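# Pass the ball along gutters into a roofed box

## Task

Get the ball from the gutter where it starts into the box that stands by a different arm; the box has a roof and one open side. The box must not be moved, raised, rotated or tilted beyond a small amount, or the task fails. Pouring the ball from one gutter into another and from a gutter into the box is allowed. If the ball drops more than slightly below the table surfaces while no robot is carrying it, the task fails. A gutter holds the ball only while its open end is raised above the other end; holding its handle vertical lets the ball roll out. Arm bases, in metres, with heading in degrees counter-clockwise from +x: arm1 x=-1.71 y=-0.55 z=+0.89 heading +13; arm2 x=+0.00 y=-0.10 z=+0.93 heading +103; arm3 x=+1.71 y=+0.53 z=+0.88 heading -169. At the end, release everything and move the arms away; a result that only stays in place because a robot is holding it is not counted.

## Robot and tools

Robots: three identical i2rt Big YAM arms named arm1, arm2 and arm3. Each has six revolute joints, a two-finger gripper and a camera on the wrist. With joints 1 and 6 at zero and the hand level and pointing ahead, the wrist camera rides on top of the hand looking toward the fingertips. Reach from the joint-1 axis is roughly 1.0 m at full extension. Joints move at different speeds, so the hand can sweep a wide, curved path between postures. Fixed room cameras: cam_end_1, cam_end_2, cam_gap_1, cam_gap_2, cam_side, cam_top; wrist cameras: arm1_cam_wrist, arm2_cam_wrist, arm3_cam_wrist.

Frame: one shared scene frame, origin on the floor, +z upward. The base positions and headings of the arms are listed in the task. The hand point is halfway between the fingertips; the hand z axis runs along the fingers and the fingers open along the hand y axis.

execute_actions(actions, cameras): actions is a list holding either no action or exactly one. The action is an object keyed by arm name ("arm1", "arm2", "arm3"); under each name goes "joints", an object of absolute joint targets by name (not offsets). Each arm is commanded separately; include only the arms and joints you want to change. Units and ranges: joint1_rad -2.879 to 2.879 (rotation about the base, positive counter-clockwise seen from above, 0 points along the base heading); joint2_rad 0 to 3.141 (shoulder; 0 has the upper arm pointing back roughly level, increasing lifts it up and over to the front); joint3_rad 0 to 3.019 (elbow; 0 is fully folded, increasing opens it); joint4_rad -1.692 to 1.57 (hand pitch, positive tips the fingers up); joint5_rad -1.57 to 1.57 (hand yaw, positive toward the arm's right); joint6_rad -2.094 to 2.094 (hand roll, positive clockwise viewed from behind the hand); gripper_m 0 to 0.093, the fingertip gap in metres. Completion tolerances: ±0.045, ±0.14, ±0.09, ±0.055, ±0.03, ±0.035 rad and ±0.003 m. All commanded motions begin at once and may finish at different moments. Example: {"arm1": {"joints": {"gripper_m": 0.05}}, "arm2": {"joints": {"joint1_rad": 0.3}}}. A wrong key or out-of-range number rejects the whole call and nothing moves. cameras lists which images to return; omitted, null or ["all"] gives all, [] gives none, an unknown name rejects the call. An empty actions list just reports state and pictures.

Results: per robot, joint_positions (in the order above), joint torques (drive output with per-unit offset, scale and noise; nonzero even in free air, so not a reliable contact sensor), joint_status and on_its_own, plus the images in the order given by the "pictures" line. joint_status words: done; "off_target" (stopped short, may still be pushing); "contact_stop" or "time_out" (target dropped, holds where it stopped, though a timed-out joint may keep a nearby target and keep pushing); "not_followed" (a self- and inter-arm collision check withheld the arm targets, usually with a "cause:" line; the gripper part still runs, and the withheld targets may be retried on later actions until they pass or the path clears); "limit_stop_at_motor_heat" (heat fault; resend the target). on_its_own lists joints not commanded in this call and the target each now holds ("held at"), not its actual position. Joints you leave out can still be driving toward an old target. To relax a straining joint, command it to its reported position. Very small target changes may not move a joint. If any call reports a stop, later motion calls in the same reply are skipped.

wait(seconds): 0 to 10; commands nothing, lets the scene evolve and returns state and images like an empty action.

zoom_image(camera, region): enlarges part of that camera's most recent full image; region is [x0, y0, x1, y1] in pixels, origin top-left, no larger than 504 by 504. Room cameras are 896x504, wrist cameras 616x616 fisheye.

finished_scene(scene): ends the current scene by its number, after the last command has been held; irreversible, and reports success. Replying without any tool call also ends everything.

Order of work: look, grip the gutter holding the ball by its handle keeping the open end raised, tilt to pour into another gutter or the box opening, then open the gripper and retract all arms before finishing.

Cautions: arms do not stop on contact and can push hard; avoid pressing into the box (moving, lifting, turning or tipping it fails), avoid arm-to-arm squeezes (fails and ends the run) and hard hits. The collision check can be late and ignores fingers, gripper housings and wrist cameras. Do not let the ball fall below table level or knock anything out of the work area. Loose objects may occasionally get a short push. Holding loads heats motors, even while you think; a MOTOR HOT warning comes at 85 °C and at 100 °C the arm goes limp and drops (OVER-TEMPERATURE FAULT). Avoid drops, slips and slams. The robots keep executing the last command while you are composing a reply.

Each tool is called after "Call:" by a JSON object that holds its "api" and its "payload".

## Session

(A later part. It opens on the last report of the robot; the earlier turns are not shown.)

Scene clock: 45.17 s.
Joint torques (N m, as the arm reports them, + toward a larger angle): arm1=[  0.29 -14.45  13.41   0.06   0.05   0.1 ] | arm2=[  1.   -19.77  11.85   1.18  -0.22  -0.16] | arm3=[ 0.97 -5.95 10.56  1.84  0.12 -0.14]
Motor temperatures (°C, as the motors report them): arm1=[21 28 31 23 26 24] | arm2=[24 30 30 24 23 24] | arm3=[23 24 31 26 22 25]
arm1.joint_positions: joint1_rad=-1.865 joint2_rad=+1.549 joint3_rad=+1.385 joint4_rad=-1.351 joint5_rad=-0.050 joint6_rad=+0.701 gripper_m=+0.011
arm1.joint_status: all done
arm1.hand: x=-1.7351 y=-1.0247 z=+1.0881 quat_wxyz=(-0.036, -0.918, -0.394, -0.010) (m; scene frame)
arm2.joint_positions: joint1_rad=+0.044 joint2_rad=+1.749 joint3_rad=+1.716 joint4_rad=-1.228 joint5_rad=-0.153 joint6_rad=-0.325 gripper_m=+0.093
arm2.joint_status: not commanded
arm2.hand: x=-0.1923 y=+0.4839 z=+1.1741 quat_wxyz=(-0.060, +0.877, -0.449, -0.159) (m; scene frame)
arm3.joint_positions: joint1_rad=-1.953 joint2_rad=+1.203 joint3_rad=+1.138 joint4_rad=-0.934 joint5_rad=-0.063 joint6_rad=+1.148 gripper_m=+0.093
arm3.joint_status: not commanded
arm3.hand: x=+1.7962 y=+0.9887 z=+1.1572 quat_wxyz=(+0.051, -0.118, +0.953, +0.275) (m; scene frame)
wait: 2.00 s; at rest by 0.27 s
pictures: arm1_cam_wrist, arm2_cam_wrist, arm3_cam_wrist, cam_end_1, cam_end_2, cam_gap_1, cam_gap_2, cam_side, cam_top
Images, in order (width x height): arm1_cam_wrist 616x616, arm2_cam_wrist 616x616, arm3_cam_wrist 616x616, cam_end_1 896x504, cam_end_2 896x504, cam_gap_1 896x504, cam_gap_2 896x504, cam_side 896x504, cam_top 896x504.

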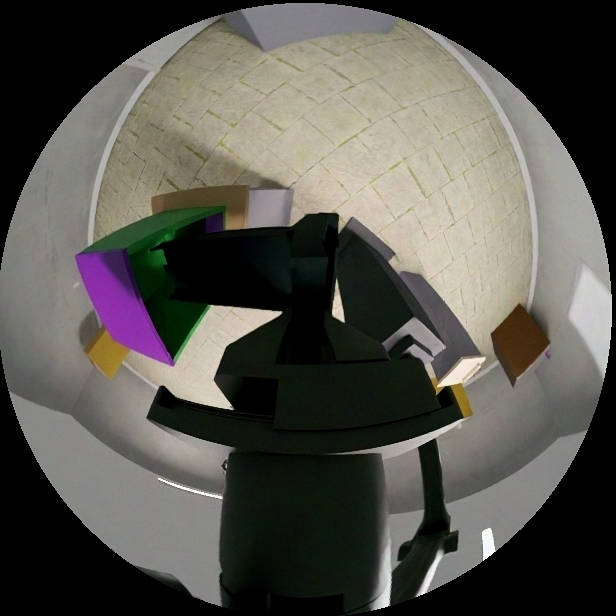

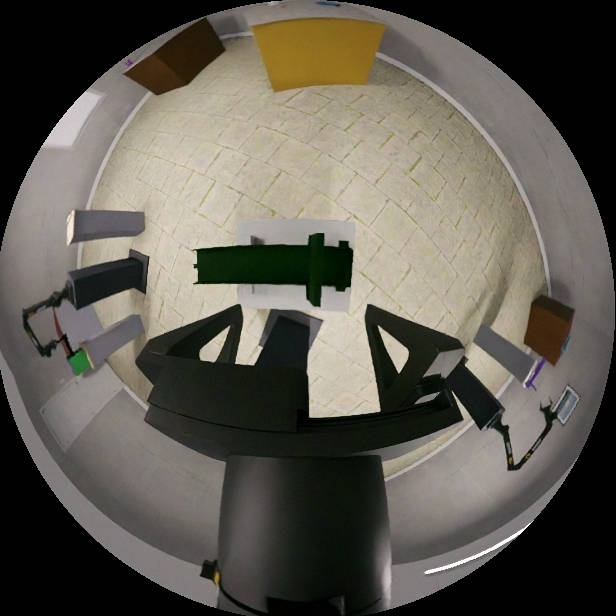

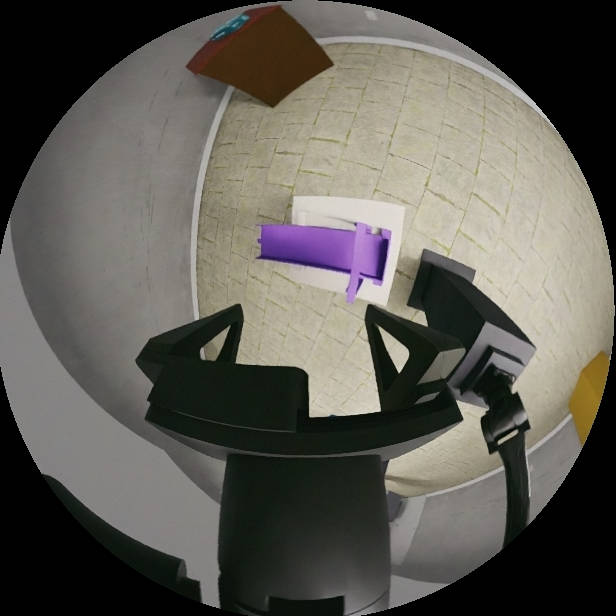

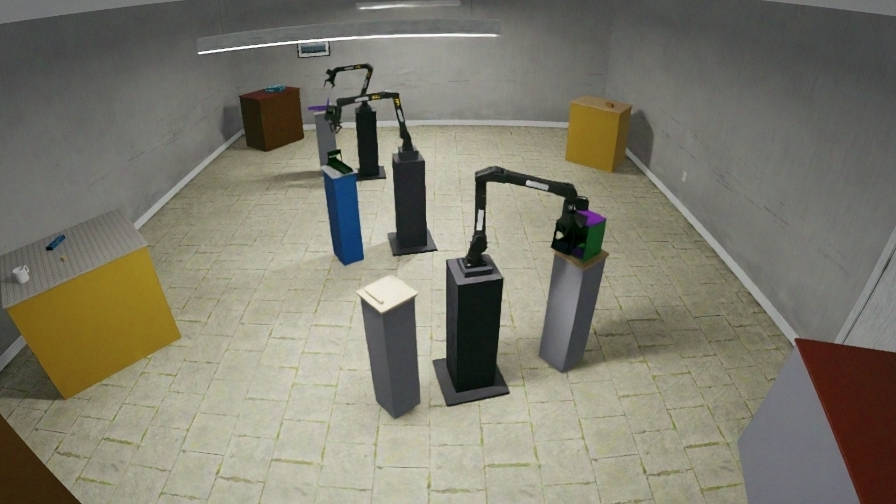

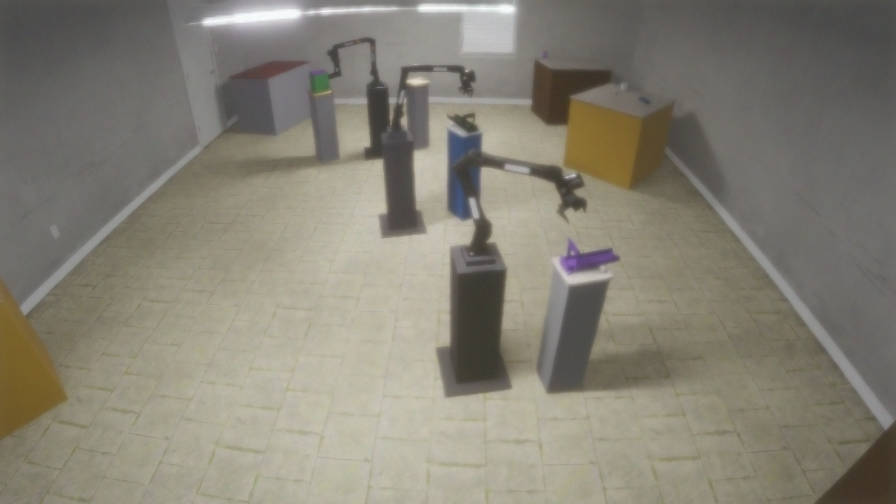

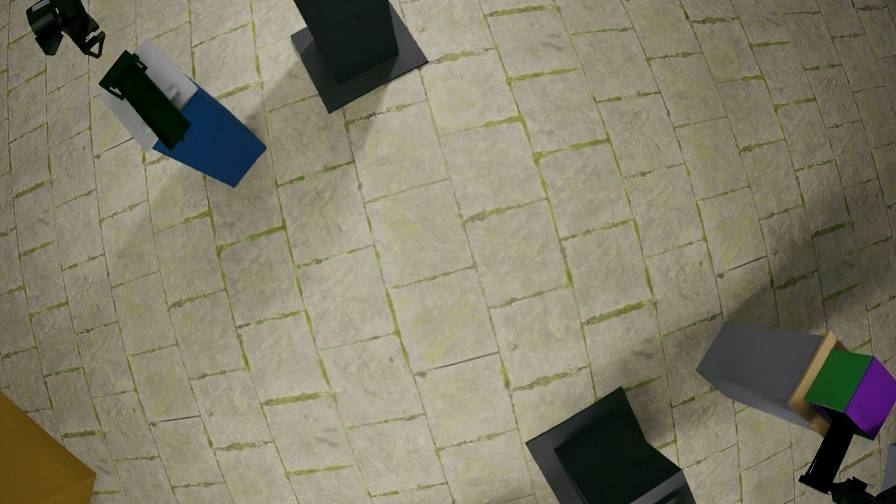

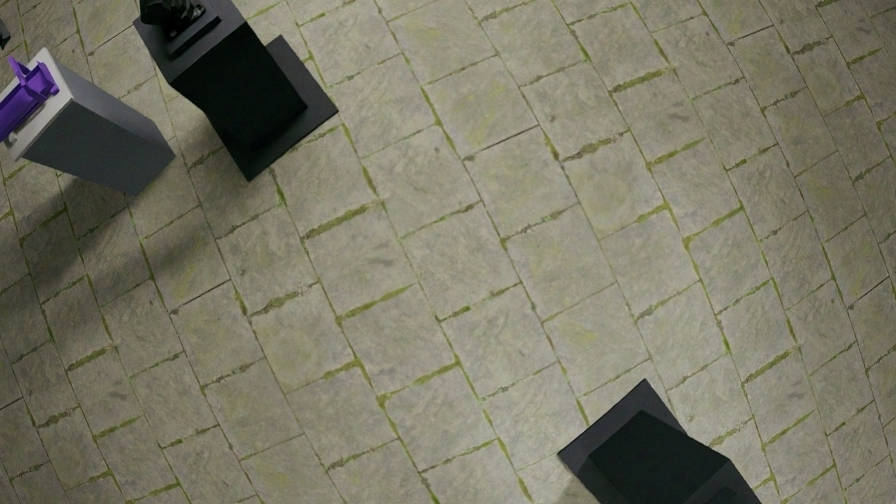

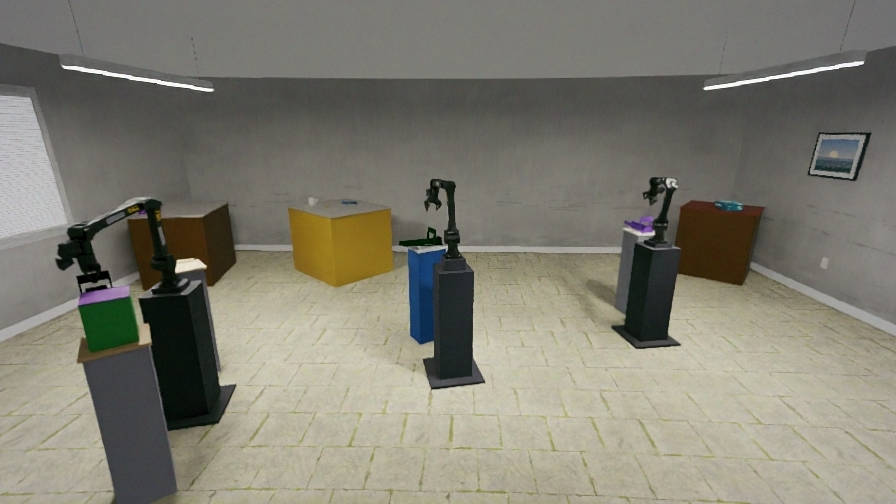

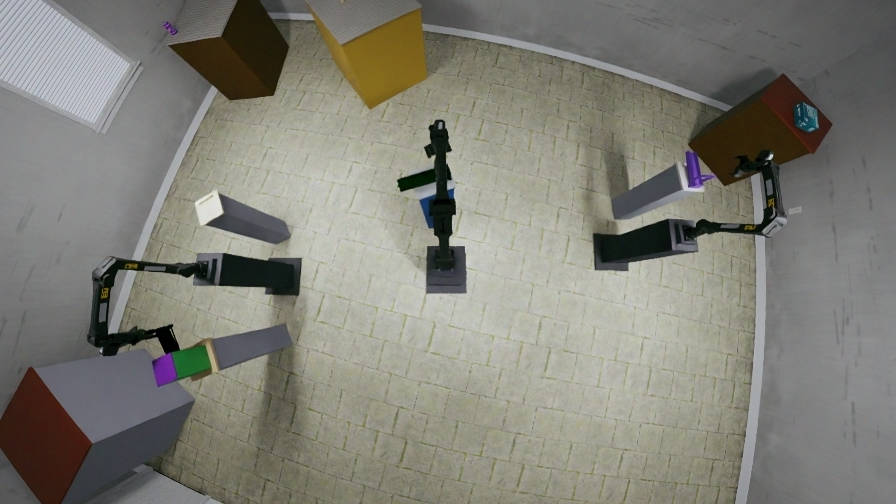

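Withdrawing and returning the gutter.

Call:
{"api": "execute_actions", "payload": {"actions": [{"arm1":{"joints":{"joint1_rad":-1.99,"joint2_rad":1.39,"joint3_rad":1.24,"joint6_rad":0.56}}}], "cameras": ["arm1_cam_wrist"]}}

Call:
{"api": "execute_actions", "payload": {"actions": [{"arm1":{"joints":{"joint2_rad":0.8,"joint3_rad":0.98}}}], "cameras": ["cam_end_1"]}}

Call:
{"api": "execute_actions", "payload": {"actions": [{"arm1":{"joints":{"joint1_rad":1.692,"joint4_rad":-0.88,"joint5_rad":-0.057,"joint6_rad":1.188}}}], "cameras": []}}

Call:
{"api": "execute_actions", "payload": {"actions": [{"arm1":{"joints":{"joint2_rad":1.47}}}], "cameras": ["arm1_cam_wrist","cam_end_1"]}}

Scene clock: 46.43 s.
Joint torques (N m, as the arm reports them, + toward a larger angle): arm1=[  1.33 -11.07   8.07   0.26  -0.08  -0.13] | arm2=[  0.92 -19.32  11.75   0.98  -0.23  -0.17] | arm3=[ 1.   -6.   10.56  1.84  0.12 -0.14]
Motor temperatures (°C, as the motors report them): arm1=[21 28 31 23 26 24] | arm2=[24 30 31 24 23 24] | arm3=[23 24 31 26 22 25]
arm1.joint_positions: joint1_rad=-2.000 joint2_rad=+1.380 joint3_rad=+1.250 joint4_rad=-1.356 joint5_rad=-0.047 joint6_rad=+0.571 gripper_m=+0.011
arm1.joint_status: all done
arm1.hand: x=-1.7884 y=-0.9629 z=+1.1067 quat_wxyz=(-0.048, -0.919, -0.392, +0.005) (m; scene frame)
arm2.joint_positions: joint1_rad=+0.044 joint2_rad=+1.749 joint3_rad=+1.716 joint4_rad=-1.228 joint5_rad=-0.153 joint6_rad=-0.325 gripper_m=+0.093
arm2.joint_status: not commanded
arm2.hand: x=-0.1923 y=+0.4839 z=+1.1741 quat_wxyz=(-0.060, +0.877, -0.449, -0.159) (m; scene frame)
arm3.joint_positions: joint1_rad=-1.953 joint2_rad=+1.203 joint3_rad=+1.138 joint4_rad=-0.934 joint5_rad=-0.063 joint6_rad=+1.148 gripper_m=+0.093
arm3.joint_status: not commanded
arm3.hand: x=+1.7962 y=+0.9887 z=+1.1572 quat_wxyz=(+0.051, -0.118, +0.953, +0.275) (m; scene frame)
pictures: arm1_cam_wrist
Images, in order (width x height): arm1_cam_wrist 616x616.

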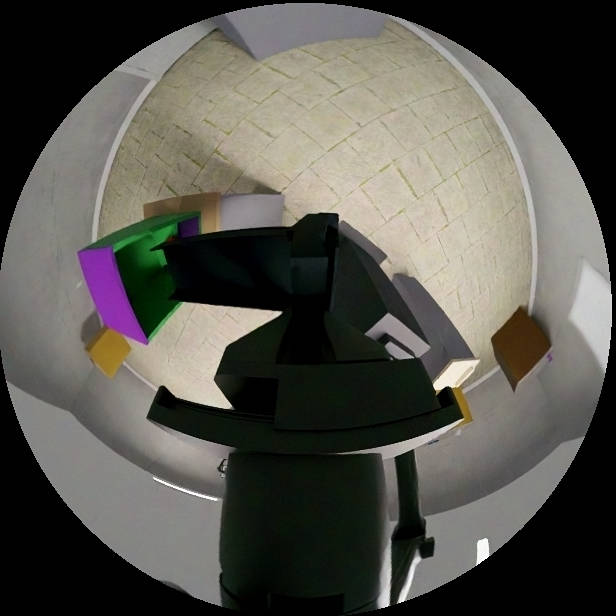

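Scene clock: 47.83 s.
Joint torques (N m, as the arm reports them, + toward a larger angle): arm1=[ 1.44 -3.64  8.86  0.92 -0.07 -0.12] | arm2=[  0.37 -19.41  11.8    1.15  -0.21  -0.15] | arm3=[ 1.1  -5.89 10.58  1.85  0.12 -0.15]
Motor temperatures (°C, as the motors report them): arm1=[21 28 31 23 26 24] | arm2=[24 30 31 24 23 24] | arm3=[23 24 31 26 22 25]
arm1.joint_positions: joint1_rad=-2.000 joint2_rad=+0.798 joint3_rad=+0.988 joint4_rad=-1.357 joint5_rad=-0.047 joint6_rad=+0.568 gripper_m=+0.011
arm1.joint_status: all done
arm1.hand: x=-1.7614 y=-0.8269 z=+1.1809 quat_wxyz=(-0.179, -0.899, -0.389, +0.094) (m; scene frame)
arm2.joint_positions: joint1_rad=+0.044 joint2_rad=+1.749 joint3_rad=+1.716 joint4_rad=-1.228 joint5_rad=-0.153 joint6_rad=-0.325 gripper_m=+0.093
arm2.joint_status: not commanded
arm2.hand: x=-0.1923 y=+0.4839 z=+1.1741 quat_wxyz=(-0.060, +0.877, -0.449, -0.159) (m; scene frame)
arm3.joint_positions: joint1_rad=-1.953 joint2_rad=+1.203 joint3_rad=+1.138 joint4_rad=-0.934 joint5_rad=-0.063 joint6_rad=+1.148 gripper_m=+0.093
arm3.joint_status: not commanded
arm3.hand: x=+1.7962 y=+0.9887 z=+1.1572 quat_wxyz=(+0.051, -0.118, +0.953, +0.275) (m; scene frame)
pictures: cam_end_1
Images, in order (width x height): cam_end_1 896x504.

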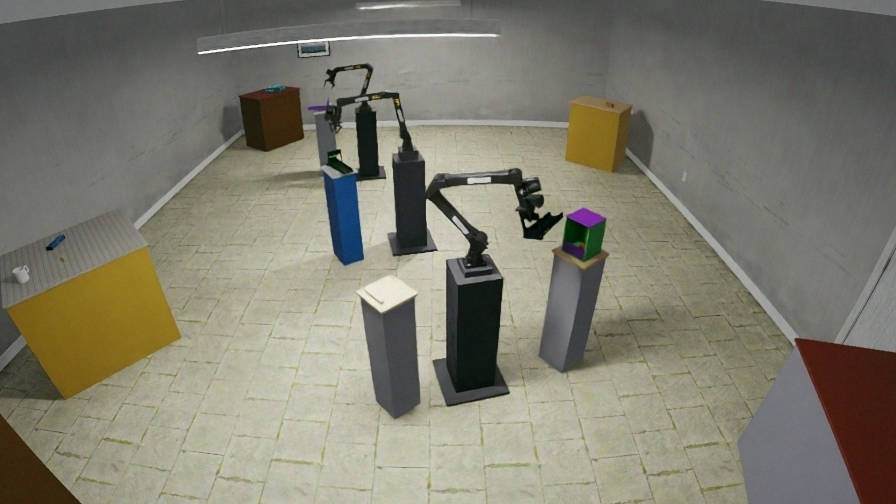

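Scene clock: 50.67 s.
Joint torques (N m, as the arm reports them, + toward a larger angle): arm1=[ 0.94 -4.87  9.41  2.59  0.13  0.03] | arm2=[  0.57 -19.36  11.58   1.13  -0.24  -0.2 ] | arm3=[ 1.01 -5.96 10.56  1.83  0.12 -0.14]
Motor temperatures (°C, as the motors report them): arm1=[21 28 31 23 26 24] | arm2=[24 30 31 24 23 24] | arm3=[23 24 31 26 22 25]
arm1.joint_positions: joint1_rad=+1.686 joint2_rad=+0.804 joint3_rad=+0.988 joint4_rad=-0.903 joint5_rad=-0.059 joint6_rad=+1.178 gripper_m=+0.011
arm1.joint_status: all done
arm1.hand: x=-1.8502 y=-0.2104 z=+1.2443 quat_wxyz=(+0.018, +0.341, -0.844, -0.414) (m; scene frame)
arm2.joint_positions: joint1_rad=+0.044 joint2_rad=+1.749 joint3_rad=+1.716 joint4_rad=-1.228 joint5_rad=-0.153 joint6_rad=-0.325 gripper_m=+0.093
arm2.joint_status: not commanded
arm2.hand: x=-0.1923 y=+0.4839 z=+1.1741 quat_wxyz=(-0.060, +0.877, -0.449, -0.159) (m; scene frame)
arm3.joint_positions: joint1_rad=-1.953 joint2_rad=+1.203 joint3_rad=+1.138 joint4_rad=-0.934 joint5_rad=-0.063 joint6_rad=+1.148 gripper_m=+0.093
arm3.joint_status: not commanded
arm3.hand: x=+1.7962 y=+0.9887 z=+1.1572 quat_wxyz=(+0.051, -0.118, +0.953, +0.275) (m; scene frame)
pictures: none
No camera images: the call's "cameras" was empty. Leave "cameras" out to get every camera's image.

Scene clock: 51.93 s.
Joint torques (N m, as the arm reports them, + toward a larger angle): arm1=[  1.   -13.16   7.91   1.2    0.12   0.1 ] | arm2=[  0.6  -19.61  11.77   1.11  -0.19  -0.16] | arm3=[ 1.06 -5.94 10.56  1.86  0.12 -0.14]
Motor temperatures (°C, as the motors report them): arm1=[21 27 30 23 26 24] | arm2=[24 30 31 24 23 24] | arm3=[23 24 31 26 22 25]
arm1.joint_positions: joint1_rad=+1.686 joint2_rad=+1.480 joint3_rad=+0.980 joint4_rad=-0.895 joint5_rad=-0.059 joint6_rad=+1.178 gripper_m=+0.011
arm1.joint_status: all done
arm1.hand: x=-1.8725 y=-0.1494 z=+0.9744 quat_wxyz=(+0.027, +0.364, -0.927, -0.088) (m; scene frame)
arm2.joint_positions: joint1_rad=+0.044 joint2_rad=+1.749 joint3_rad=+1.716 joint4_rad=-1.228 joint5_rad=-0.153 joint6_rad=-0.325 gripper_m=+0.093
arm2.joint_status: not commanded
arm2.hand: x=-0.1923 y=+0.4839 z=+1.1741 quat_wxyz=(-0.060, +0.877, -0.449, -0.159) (m; scene frame)
arm3.joint_positions: joint1_rad=-1.953 joint2_rad=+1.203 joint3_rad=+1.138 joint4_rad=-0.934 joint5_rad=-0.063 joint6_rad=+1.148 gripper_m=+0.093
arm3.joint_status: not commanded
arm3.hand: x=+1.7962 y=+0.9887 z=+1.1572 quat_wxyz=(+0.051, -0.118, +0.953, +0.275) (m; scene frame)
pictures: arm1_cam_wrist, cam_end_1
Images, in order (width x height): arm1_cam_wrist 616x616, cam_end_1 896x504.

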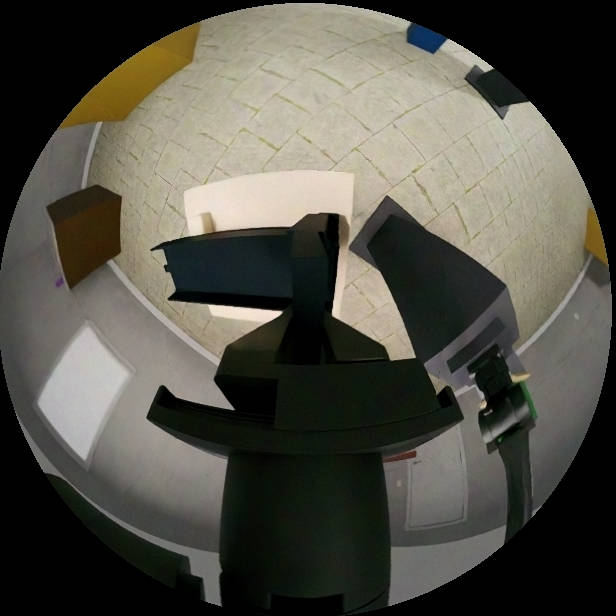

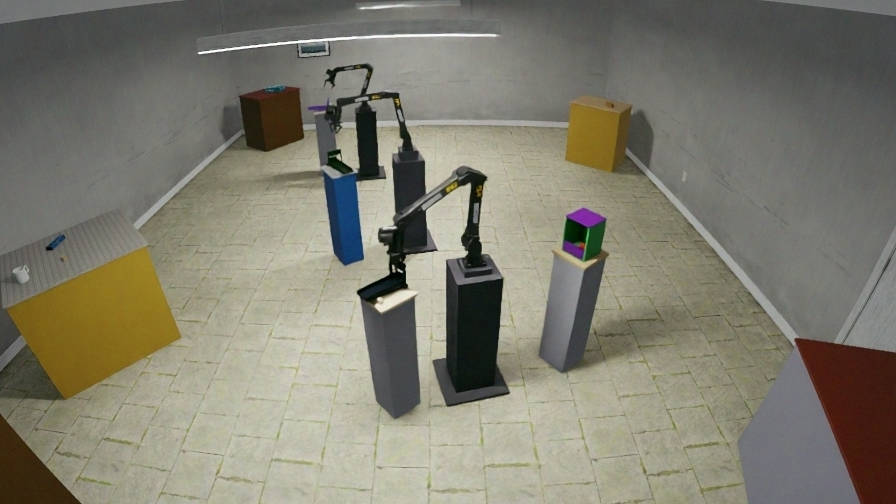

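Call:
{"api": "execute_actions", "payload": {"actions": [{"arm1":{"joints":{"gripper_m":0.07}}}], "cameras": []}}

Call:
{"api": "execute_actions", "payload": {"actions": [{"arm1":{"joints":{"joint2_rad":1.05}}}], "cameras": ["cam_end_1"]}}

Call:
{"api": "finished_scene", "payload": {"scene": 1}}

Scene clock: 52.70 s.
Joint torques (N m, as the arm reports them, + toward a larger angle): arm1=[  0.82 -12.91   7.98   1.15   0.12   0.1 ] | arm2=[  1.18 -20.1   11.82   1.31  -0.19  -0.17] | arm3=[ 0.98 -5.92 10.56  1.85  0.12 -0.14]
Motor temperatures (°C, as the motors report them): arm1=[21 27 30 23 26 24] | arm2=[24 30 31 24 23 24] | arm3=[23 24 31 26 22 25]
arm1.joint_positions: joint1_rad=+1.686 joint2_rad=+1.477 joint3_rad=+0.980 joint4_rad=-0.893 joint5_rad=-0.058 joint6_rad=+1.179 gripper_m=+0.070
arm1.joint_status: all done
arm1.hand: x=-1.8726 y=-0.1487 z=+0.9758 quat_wxyz=(+0.027, +0.363, -0.927, -0.091) (m; scene frame)
arm2.joint_positions: joint1_rad=+0.044 joint2_rad=+1.749 joint3_rad=+1.716 joint4_rad=-1.228 joint5_rad=-0.153 joint6_rad=-0.325 gripper_m=+0.093
arm2.joint_status: not commanded
arm2.hand: x=-0.1923 y=+0.4839 z=+1.1741 quat_wxyz=(-0.060, +0.877, -0.449, -0.159) (m; scene frame)
arm3.joint_positions: joint1_rad=-1.953 joint2_rad=+1.203 joint3_rad=+1.138 joint4_rad=-0.934 joint5_rad=-0.063 joint6_rad=+1.148 gripper_m=+0.093
arm3.joint_status: not commanded
arm3.hand: x=+1.7962 y=+0.9887 z=+1.1572 quat_wxyz=(+0.051, -0.118, +0.953, +0.275) (m; scene frame)
pictures: none
No camera images: the call's "cameras" was empty. Leave "cameras" out to get every camera's image.

Scene clock: 54.00 s.
Joint torques (N m, as the arm reports them, + toward a larger angle): arm1=[ 1.05 -6.99  9.82  1.89  0.11  0.06] | arm2=[  1.47 -20.12  11.7    1.    -0.17  -0.19] | arm3=[ 1.   -6.   10.58  1.83  0.12 -0.14]
Motor temperatures (°C, as the motors report them): arm1=[21 27 30 23 26 24] | arm2=[24 30 31 24 23 24] | arm3=[23 24 32 26 22 25]
arm1.joint_positions: joint1_rad=+1.686 joint2_rad=+1.040 joint3_rad=+0.980 joint4_rad=-0.892 joint5_rad=-0.058 joint6_rad=+1.179 gripper_m=+0.070
arm1.joint_status: all done
arm1.hand: x=-1.8652 y=-0.1689 z=+1.1542 quat_wxyz=(+0.021, +0.353, -0.884, -0.305) (m; scene frame)
arm2.joint_positions: joint1_rad=+0.044 joint2_rad=+1.749 joint3_rad=+1.716 joint4_rad=-1.228 joint5_rad=-0.153 joint6_rad=-0.325 gripper_m=+0.093
arm2.joint_status: not commanded
arm2.hand: x=-0.1923 y=+0.4839 z=+1.1741 quat_wxyz=(-0.060, +0.877, -0.449, -0.159) (m; scene frame)
arm3.joint_positions: joint1_rad=-1.953 joint2_rad=+1.203 joint3_rad=+1.138 joint4_rad=-0.934 joint5_rad=-0.063 joint6_rad=+1.148 gripper_m=+0.093
arm3.joint_status: not commanded
arm3.hand: x=+1.7962 y=+0.9887 z=+1.1572 quat_wxyz=(+0.051, -0.118, +0.953, +0.275) (m; scene frame)
pictures: cam_end_1
Images, in order (width x height): cam_end_1 896x504.

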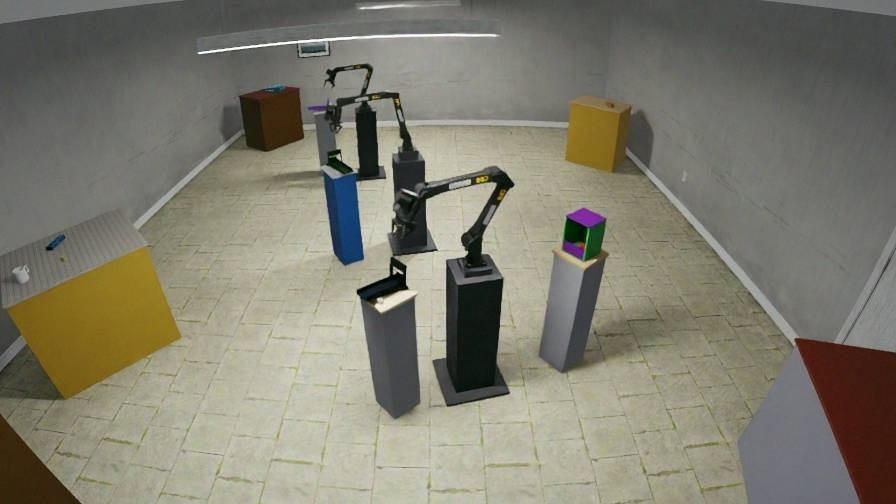

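The scene is finished: the task was done.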